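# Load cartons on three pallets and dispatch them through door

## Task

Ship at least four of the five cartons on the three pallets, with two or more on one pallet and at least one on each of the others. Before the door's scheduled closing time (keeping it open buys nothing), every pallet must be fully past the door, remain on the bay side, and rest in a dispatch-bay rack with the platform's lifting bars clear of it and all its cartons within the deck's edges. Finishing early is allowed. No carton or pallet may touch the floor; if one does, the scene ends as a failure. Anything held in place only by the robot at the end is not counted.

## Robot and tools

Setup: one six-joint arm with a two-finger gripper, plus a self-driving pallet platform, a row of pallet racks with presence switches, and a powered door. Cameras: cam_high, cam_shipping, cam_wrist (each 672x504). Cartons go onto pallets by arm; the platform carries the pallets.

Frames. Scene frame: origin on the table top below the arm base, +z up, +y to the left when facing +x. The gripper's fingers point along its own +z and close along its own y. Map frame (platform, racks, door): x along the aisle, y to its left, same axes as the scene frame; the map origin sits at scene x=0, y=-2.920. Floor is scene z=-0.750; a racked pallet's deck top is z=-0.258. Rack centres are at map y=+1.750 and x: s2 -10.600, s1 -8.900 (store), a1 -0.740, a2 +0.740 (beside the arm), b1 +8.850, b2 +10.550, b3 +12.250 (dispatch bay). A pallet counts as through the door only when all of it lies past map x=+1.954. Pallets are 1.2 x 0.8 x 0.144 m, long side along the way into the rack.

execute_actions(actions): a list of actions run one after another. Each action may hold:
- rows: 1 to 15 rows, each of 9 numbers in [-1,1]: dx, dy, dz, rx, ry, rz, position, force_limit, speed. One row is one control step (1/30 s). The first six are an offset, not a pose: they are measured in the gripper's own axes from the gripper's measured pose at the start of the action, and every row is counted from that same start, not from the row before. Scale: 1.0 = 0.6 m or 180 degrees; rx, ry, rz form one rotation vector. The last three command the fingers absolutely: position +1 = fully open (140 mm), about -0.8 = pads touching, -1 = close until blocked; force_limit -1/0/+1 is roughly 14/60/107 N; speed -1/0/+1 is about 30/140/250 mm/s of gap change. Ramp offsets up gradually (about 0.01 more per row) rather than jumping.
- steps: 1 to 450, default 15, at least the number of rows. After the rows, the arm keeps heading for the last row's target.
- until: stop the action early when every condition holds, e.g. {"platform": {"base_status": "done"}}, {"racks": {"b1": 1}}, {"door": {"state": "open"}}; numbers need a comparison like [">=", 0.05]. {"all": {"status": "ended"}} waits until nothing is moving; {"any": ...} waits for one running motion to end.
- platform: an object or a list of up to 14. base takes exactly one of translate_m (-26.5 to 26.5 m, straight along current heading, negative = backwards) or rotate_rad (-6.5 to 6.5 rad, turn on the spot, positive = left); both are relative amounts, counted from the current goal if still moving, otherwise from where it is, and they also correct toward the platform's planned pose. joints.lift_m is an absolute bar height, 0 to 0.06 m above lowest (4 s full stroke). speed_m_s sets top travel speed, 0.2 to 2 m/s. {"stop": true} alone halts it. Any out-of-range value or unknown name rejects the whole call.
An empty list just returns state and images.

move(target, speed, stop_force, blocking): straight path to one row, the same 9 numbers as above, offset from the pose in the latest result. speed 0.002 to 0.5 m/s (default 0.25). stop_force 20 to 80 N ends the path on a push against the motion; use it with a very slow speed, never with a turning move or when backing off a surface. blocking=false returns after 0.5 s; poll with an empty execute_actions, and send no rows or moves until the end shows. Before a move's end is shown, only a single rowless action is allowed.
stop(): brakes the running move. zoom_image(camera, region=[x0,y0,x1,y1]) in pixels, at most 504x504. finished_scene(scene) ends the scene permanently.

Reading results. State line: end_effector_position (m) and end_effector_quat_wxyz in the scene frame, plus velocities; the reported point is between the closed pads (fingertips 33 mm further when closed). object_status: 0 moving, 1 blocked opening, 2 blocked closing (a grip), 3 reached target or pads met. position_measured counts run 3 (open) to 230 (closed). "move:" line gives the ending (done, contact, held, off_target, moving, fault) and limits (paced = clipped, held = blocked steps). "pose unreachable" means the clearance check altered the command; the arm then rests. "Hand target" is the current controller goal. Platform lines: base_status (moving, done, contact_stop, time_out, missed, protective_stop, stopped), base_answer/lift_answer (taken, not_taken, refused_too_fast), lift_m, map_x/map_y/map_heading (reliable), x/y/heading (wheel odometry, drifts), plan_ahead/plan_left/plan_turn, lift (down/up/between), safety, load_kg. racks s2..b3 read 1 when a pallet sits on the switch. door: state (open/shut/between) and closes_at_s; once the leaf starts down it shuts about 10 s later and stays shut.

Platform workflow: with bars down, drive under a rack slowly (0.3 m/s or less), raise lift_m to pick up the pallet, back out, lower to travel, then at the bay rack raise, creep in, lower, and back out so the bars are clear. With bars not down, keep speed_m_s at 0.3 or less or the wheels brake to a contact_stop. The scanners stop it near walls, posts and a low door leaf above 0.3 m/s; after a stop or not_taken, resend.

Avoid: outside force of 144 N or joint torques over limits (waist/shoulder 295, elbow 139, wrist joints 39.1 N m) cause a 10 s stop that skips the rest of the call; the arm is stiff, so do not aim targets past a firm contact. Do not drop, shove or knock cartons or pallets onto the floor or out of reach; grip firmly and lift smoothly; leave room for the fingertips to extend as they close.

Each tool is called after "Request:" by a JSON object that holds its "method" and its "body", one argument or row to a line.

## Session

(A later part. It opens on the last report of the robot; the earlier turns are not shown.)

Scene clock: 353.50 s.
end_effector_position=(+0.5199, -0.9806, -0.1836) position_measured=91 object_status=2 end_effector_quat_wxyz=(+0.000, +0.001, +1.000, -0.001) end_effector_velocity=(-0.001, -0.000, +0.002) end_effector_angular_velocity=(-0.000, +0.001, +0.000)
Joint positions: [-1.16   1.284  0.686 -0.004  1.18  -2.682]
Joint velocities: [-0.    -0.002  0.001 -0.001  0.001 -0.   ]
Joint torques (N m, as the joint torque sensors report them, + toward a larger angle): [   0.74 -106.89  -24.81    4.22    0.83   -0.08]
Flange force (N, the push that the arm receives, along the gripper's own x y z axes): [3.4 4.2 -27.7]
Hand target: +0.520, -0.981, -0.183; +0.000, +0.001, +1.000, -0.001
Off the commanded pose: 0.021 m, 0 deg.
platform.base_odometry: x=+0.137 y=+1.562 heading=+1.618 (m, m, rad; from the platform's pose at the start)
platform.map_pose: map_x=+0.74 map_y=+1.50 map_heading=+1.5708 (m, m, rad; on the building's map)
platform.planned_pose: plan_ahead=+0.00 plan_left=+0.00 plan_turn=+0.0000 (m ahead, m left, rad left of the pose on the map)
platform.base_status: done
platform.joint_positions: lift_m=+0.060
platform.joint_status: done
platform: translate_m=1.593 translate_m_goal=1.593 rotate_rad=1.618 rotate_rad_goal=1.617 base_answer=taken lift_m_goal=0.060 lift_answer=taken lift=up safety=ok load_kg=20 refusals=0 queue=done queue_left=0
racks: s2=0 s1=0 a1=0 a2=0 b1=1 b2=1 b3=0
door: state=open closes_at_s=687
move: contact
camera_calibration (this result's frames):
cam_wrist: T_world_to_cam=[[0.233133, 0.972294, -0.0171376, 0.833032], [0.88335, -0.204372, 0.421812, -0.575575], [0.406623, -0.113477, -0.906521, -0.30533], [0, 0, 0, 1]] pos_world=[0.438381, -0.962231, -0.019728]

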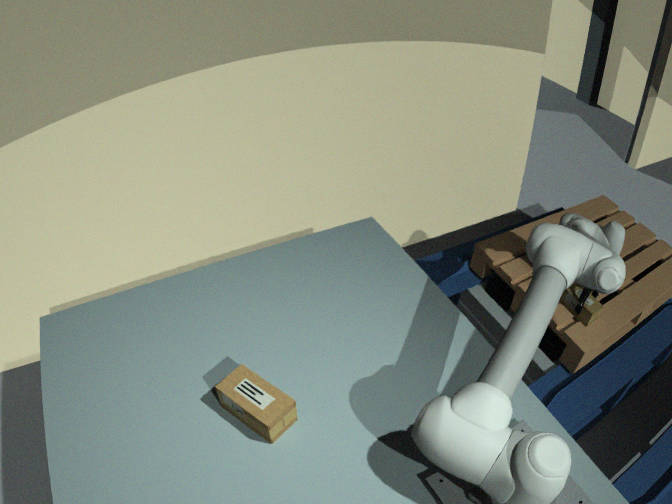

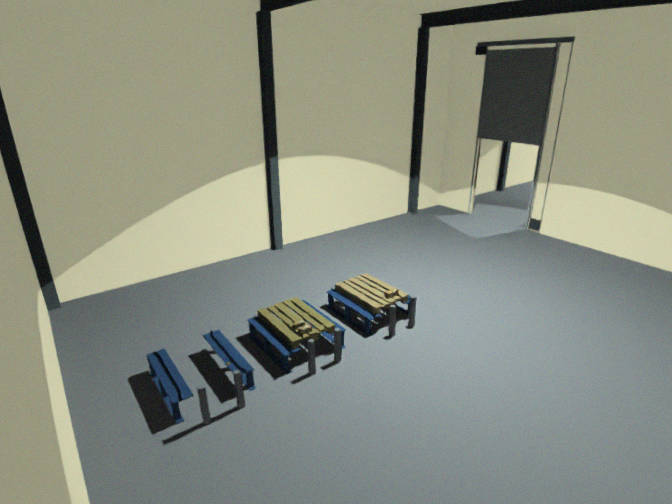

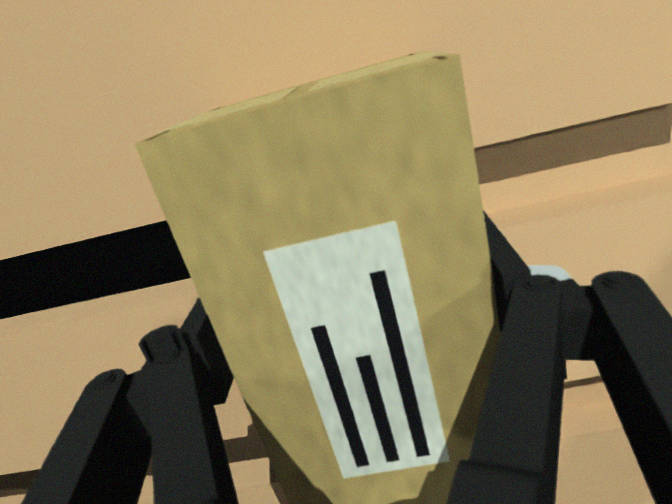

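Request:
{"method": "execute_actions", "body": {
  "actions": [
    {"rows": [[0,0,0,0,0,0,1,0.3,0.6]], "steps": 9},
    {"rows": [[0,0,-0.003,0,0,0,1,0.3,0.6],[0,0,-0.009,0,0,0,1,0.3,0.6],[0,0,-0.018,0,0,0,1,0.3,0.6],[0,0,-0.03,0,0,0,1,0.3,0.6],[0,0,-0.044,0,0,0,1,0.3,0.6],[0,0,-0.058,0,0,0,1,0.3,0.6],[0,0,-0.072,0,0,0,1,0.3,0.6],[0,0,-0.086,0,0,0,1,0.3,0.6],[0,0,-0.1,0,0,0,1,0.3,0.6],[0,0,-0.112,0,0,0,1,0.3,0.6],[0,0,-0.122,0,0,0,1,0.3,0.6],[0,0,-0.13,0,0,0,1,0.3,0.6]], "steps": 12},
    {"steps": 8, "platform": [{"base": {"translate_m": -1.4}, "speed_m_s": 0.3}, {"base": {"rotate_rad": -1.5708}, "joints": {"lift_m": 0}, "speed_m_s": 2}, {"base": {"translate_m": 11.51}}, {"base": {"rotate_rad": 1.5708}, "joints": {"lift_m": 0.06}}, {"base": {"translate_m": 1.65}, "speed_m_s": 0.3}, {"joints": {"lift_m": 0.02}}]}
  ]
}}

Request:
{"method": "move", "body": {
  "target": [0.1, 0.75, -0.5, 0, 0, 0, 1, 0.3, 0.6],
  "speed": 0.15
}}

Scene clock: 366.53 s.
end_effector_position=(+0.5199, -0.9804, -0.1053) position_measured=3 object_status=3 end_effector_quat_wxyz=(+0.001, +0.001, +1.000, -0.001) end_effector_velocity=(-0.000, -0.000, +0.000) end_effector_angular_velocity=(-0.001, +0.000, -0.000)
Joint positions: [-1.16   1.214  0.684 -0.004  1.251 -2.682]
Joint velocities: [-0. -0.  0. -0. -0.  0.]
Joint torques (N m, as the joint torque sensors report them, + toward a larger angle): [   2.22 -132.    -39.41    4.06    0.13   -0.28]
Flange force (N, the push that the arm receives, along the gripper's own x y z axes): [5.6 6.9 -1.2]
Flange force at the end of the 1st action (N, along the gripper's axes at the end of the call): [7.7 11.0 -3.1]
Flange force at the end of the 2nd action (N, along the gripper's axes at the end of the call): [3.5 4.3 -0.8]
Hand target: +0.520, -0.980, -0.106; +0.000, +0.001, +1.000, -0.001
Off the commanded pose: 0.000 m, 0 deg.
platform.base_odometry: x=+0.138 y=+1.551 heading=+1.618 (m, m, rad; from the platform's pose at the start)
platform.map_pose: map_x=+0.74 map_y=+1.49 map_heading=+1.5708 (m, m, rad; on the building's map)
platform.planned_pose: plan_ahead=-1.39 plan_left=+0.00 plan_turn=+0.0000 (m ahead, m left, rad left of the pose on the map)
platform.base_status: moving
platform.joint_positions: lift_m=+0.060
platform.joint_status: done
platform: translate_m=1.579 translate_m_goal=0.193 rotate_rad=1.618 rotate_rad_goal=1.617 base_answer=taken lift_m_goal=0.060 lift_answer=taken lift=up safety=ok load_kg=20 refusals=0 queue=running queue_left=5
racks: s2=0 s1=0 a1=0 a2=0 b1=1 b2=1 b3=0
door: state=open closes_at_s=687
camera_calibration (this result's frames):
cam_wrist: T_world_to_cam=[[0.233208, 0.972275, -0.0172139, 0.834162], [0.883227, -0.204377, 0.422066, -0.608485], [0.406846, -0.113633, -0.906402, -0.234578], [0, 0, 0, 1]] pos_world=[0.438335, -0.962051, 0.0585587]

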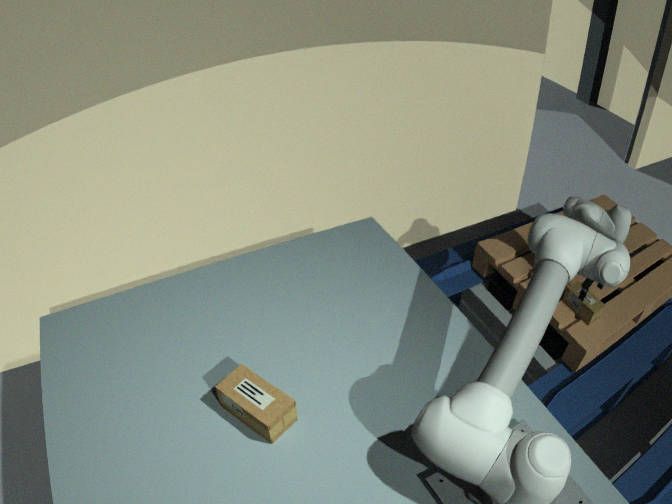

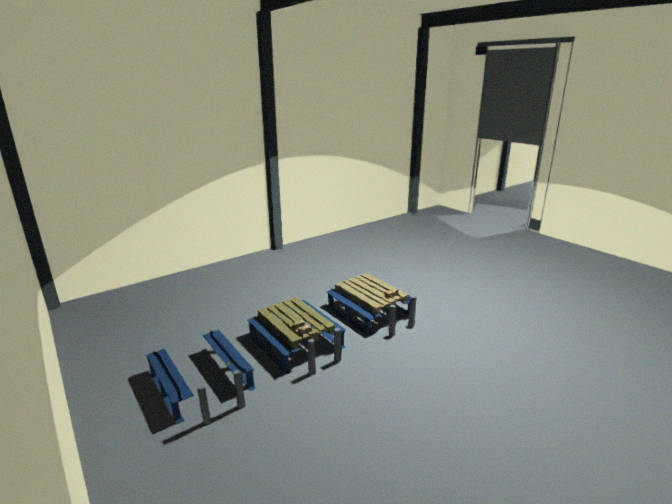

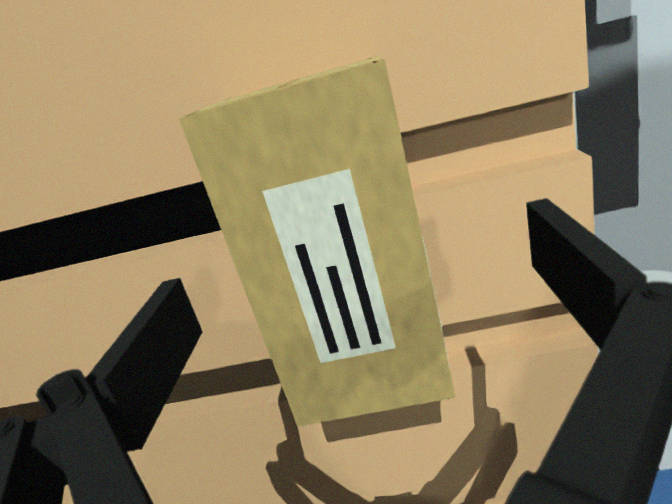

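Scene clock: 370.50 s.
end_effector_position=(+0.4601, -0.5294, +0.1933) position_measured=3 object_status=3 end_effector_quat_wxyz=(+0.001, +0.001, +1.000, -0.001) end_effector_velocity=(+0.000, -0.000, +0.001) end_effector_angular_velocity=(-0.002, -0.002, +0.000)
Joint positions: [-0.95   0.334  1.694 -0.002  1.122 -2.472]
Joint velocities: [-0.    -0.001  0.     0.    -0.001 -0.   ]
Joint torques (N m, as the joint torque sensors report them, + toward a larger angle): [  1.55 -70.55 -38.56   3.86   0.11  -0.31]
Flange force (N, the push that the arm receives, along the gripper's own x y z axes): [3.2 0.6 0.6]
Hand target: +0.460, -0.529, +0.193; +0.001, +0.001, +1.000, -0.001
Off the commanded pose: 0.000 m, 0 deg.
platform.base_odometry: x=+0.191 y=+0.420 heading=+1.618 (m, m, rad; from the platform's pose at the start)
platform.map_pose: map_x=+0.74 map_y=+0.34 map_heading=+1.5708 (m, m, rad; on the building's map)
platform.planned_pose: plan_ahead=-0.24 plan_left=+0.00 plan_turn=+0.0000 (m ahead, m left, rad left of the pose on the map)
platform.base_status: moving
platform.joint_positions: lift_m=+0.060
platform.joint_status: done
platform: translate_m=0.440 translate_m_goal=0.193 rotate_rad=1.618 rotate_rad_goal=1.617 base_answer=taken lift_m_goal=0.060 lift_answer=taken lift=up safety=ok load_kg=20 refusals=0 queue=running queue_left=5
racks: s2=0 s1=0 a1=0 a2=0 b1=1 b2=1 b3=0
door: state=open closes_at_s=687
move: done
camera_calibration (this result's frames):
cam_wrist: T_world_to_cam=[[0.233294, 0.972256, -0.0170817, 0.414619], [0.883158, -0.204498, 0.422152, -0.589579], [0.406947, -0.113571, -0.906364, 0.111649], [0, 0, 0, 1]] pos_world=[0.378528, -0.511003, 0.35717]

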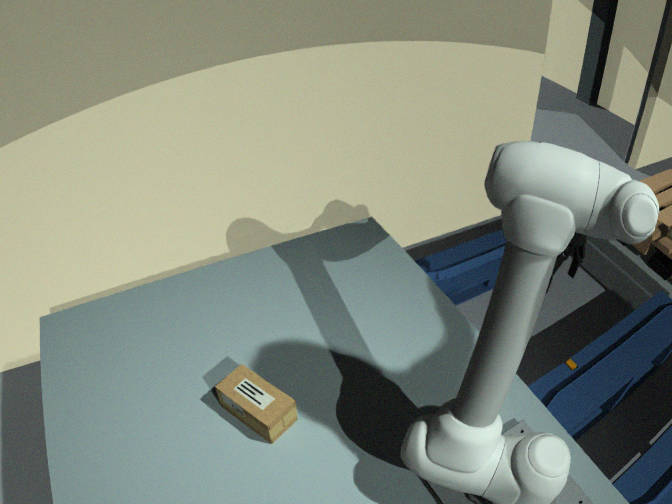

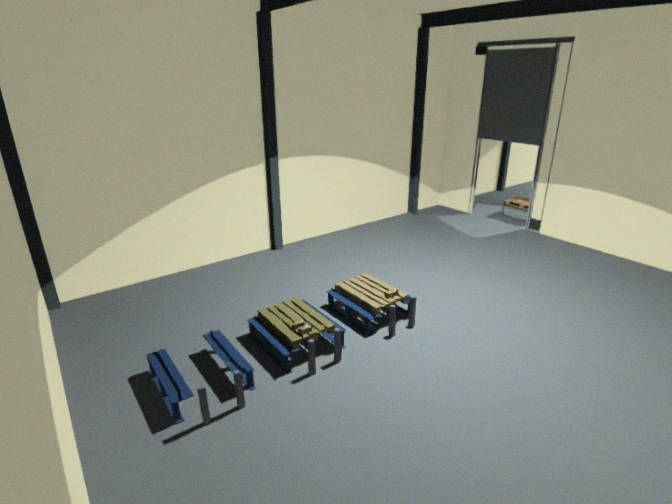

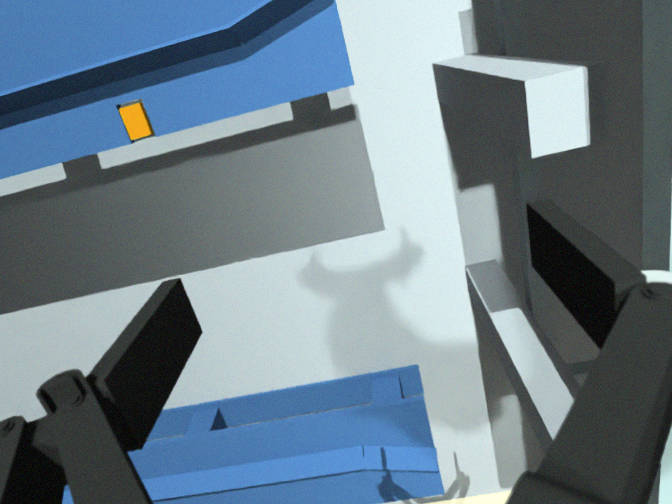

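While it travels, check the two pallets already racked.

Request:
{"method": "zoom_image", "body": {
  "camera": "cam_shipping",
  "region": [230, 260, 430, 390]
}}

Request:
{"method": "execute_actions", "body": {
  "actions": [
    {"steps": 450, "until": {"platform": {"queue": ["!=", "running"]}}},
    {"steps": 450, "until": {"platform": {"queue": ["!=", "running"]}}}
  ]
}}

Region (230, 260, 430, 390) of cam_shipping's 672x504 image, scaled by 2.520, with more detail than that image has; it fills the top 328 rows of this view, and the rest is white.

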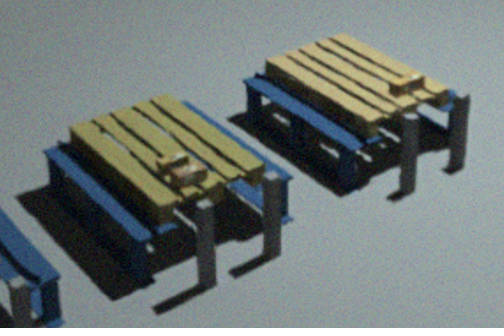

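Scene clock: 400.37 s.
end_effector_position=(+0.4601, -0.5294, +0.1933) position_measured=3 object_status=3 end_effector_quat_wxyz=(+0.001, +0.001, +1.000, -0.001) end_effector_velocity=(-0.000, -0.000, -0.000) end_effector_angular_velocity=(-0.000, +0.000, -0.001)
Joint positions: [-0.95   0.334  1.694 -0.002  1.122 -2.472]
Joint velocities: [-0.     0.    -0.    -0.    -0.     0.001]
Joint torques (N m, as the joint torque sensors report them, + toward a larger angle): [  1.18 -70.54 -37.81   4.03  -0.07  -0.21]
Flange force (N, the push that the arm receives, along the gripper's own x y z axes): [1.6 -1.1 0.4]
Flange force at the end of the 1st action (N, along the gripper's axes at the end of the call): [1.5 1.5 0.9]
Hand target: +0.460, -0.529, +0.193; +0.001, +0.001, +1.000, -0.001
Off the commanded pose: 0.001 m, 0 deg.
platform.base_odometry: x=+11.623 y=+2.372 heading=+1.616 (m, m, rad; from the platform's pose at the start)
platform.map_pose: map_x=+12.26 map_y=+1.75 map_heading=+1.5708 (m, m, rad; on the building's map)
platform.planned_pose: plan_ahead=+0.00 plan_left=+0.01 plan_turn=+0.0000 (m ahead, m left, rad left of the pose on the map)
platform.base_status: done
platform.joint_positions: lift_m=+0.020
platform.joint_status: done
platform: translate_m=13.354 translate_m_goal=13.354 rotate_rad=1.616 rotate_rad_goal=1.615 base_answer=taken lift_m_goal=0.020 lift_answer=taken lift=between safety=ok load_kg=-30 refusals=0 queue=done queue_left=0
racks: s2=0 s1=0 a1=0 a2=0 b1=1 b2=1 b3=1
door: state=open closes_at_s=687
camera_calibration (this result's frames):
cam_wrist: T_world_to_cam=[[0.233237, 0.972269, -0.0171159, 0.414656], [0.8832, -0.20444, 0.422093, -0.589545], [0.406889, -0.113565, -0.906391, 0.111672], [0, 0, 0, 1]] pos_world=[0.378534, -0.511001, 0.357158]

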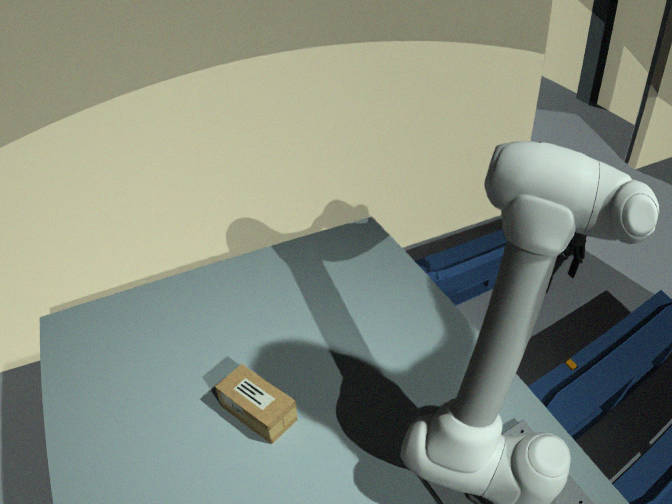

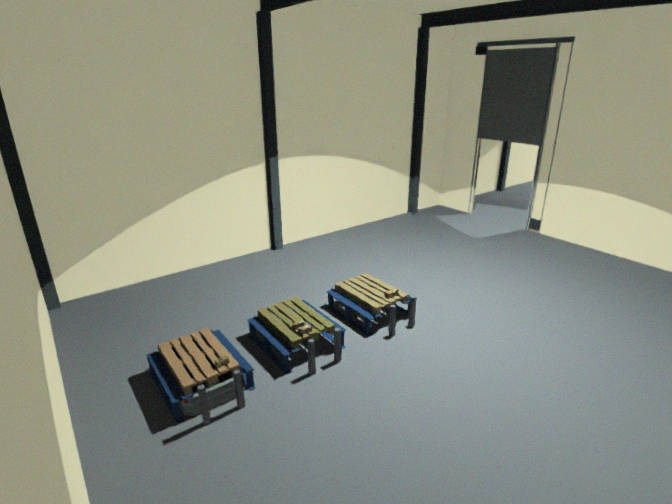

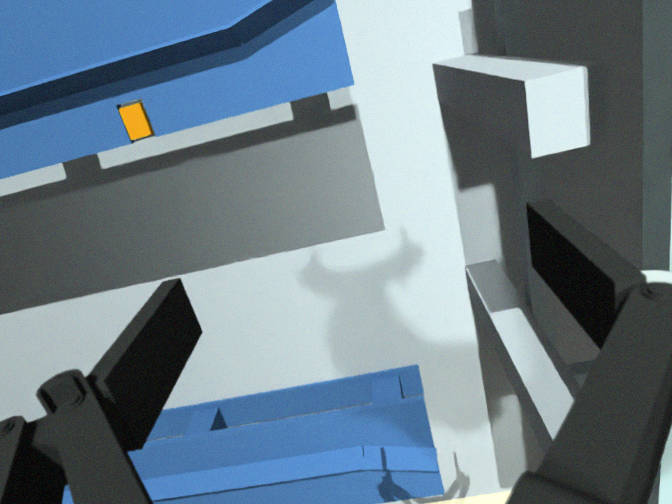

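Request:
{"method": "zoom_image", "body": {
  "camera": "cam_shipping",
  "region": [120, 260, 430, 440]
}}

Region (120, 260, 430, 440) of cam_shipping's 672x504 image, scaled by 1.626, with more detail than that image has; it fills the top 293 rows of this view, and the rest is white.

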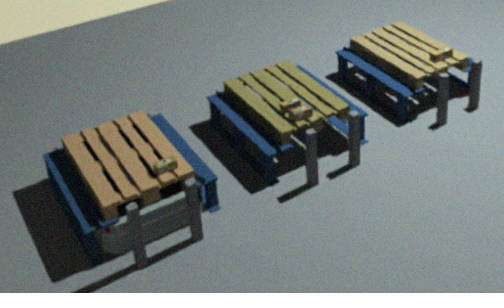

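Request:
{"method": "finished_scene", "body": {
  "scene": 2
}}

The scene is finished: the task was done.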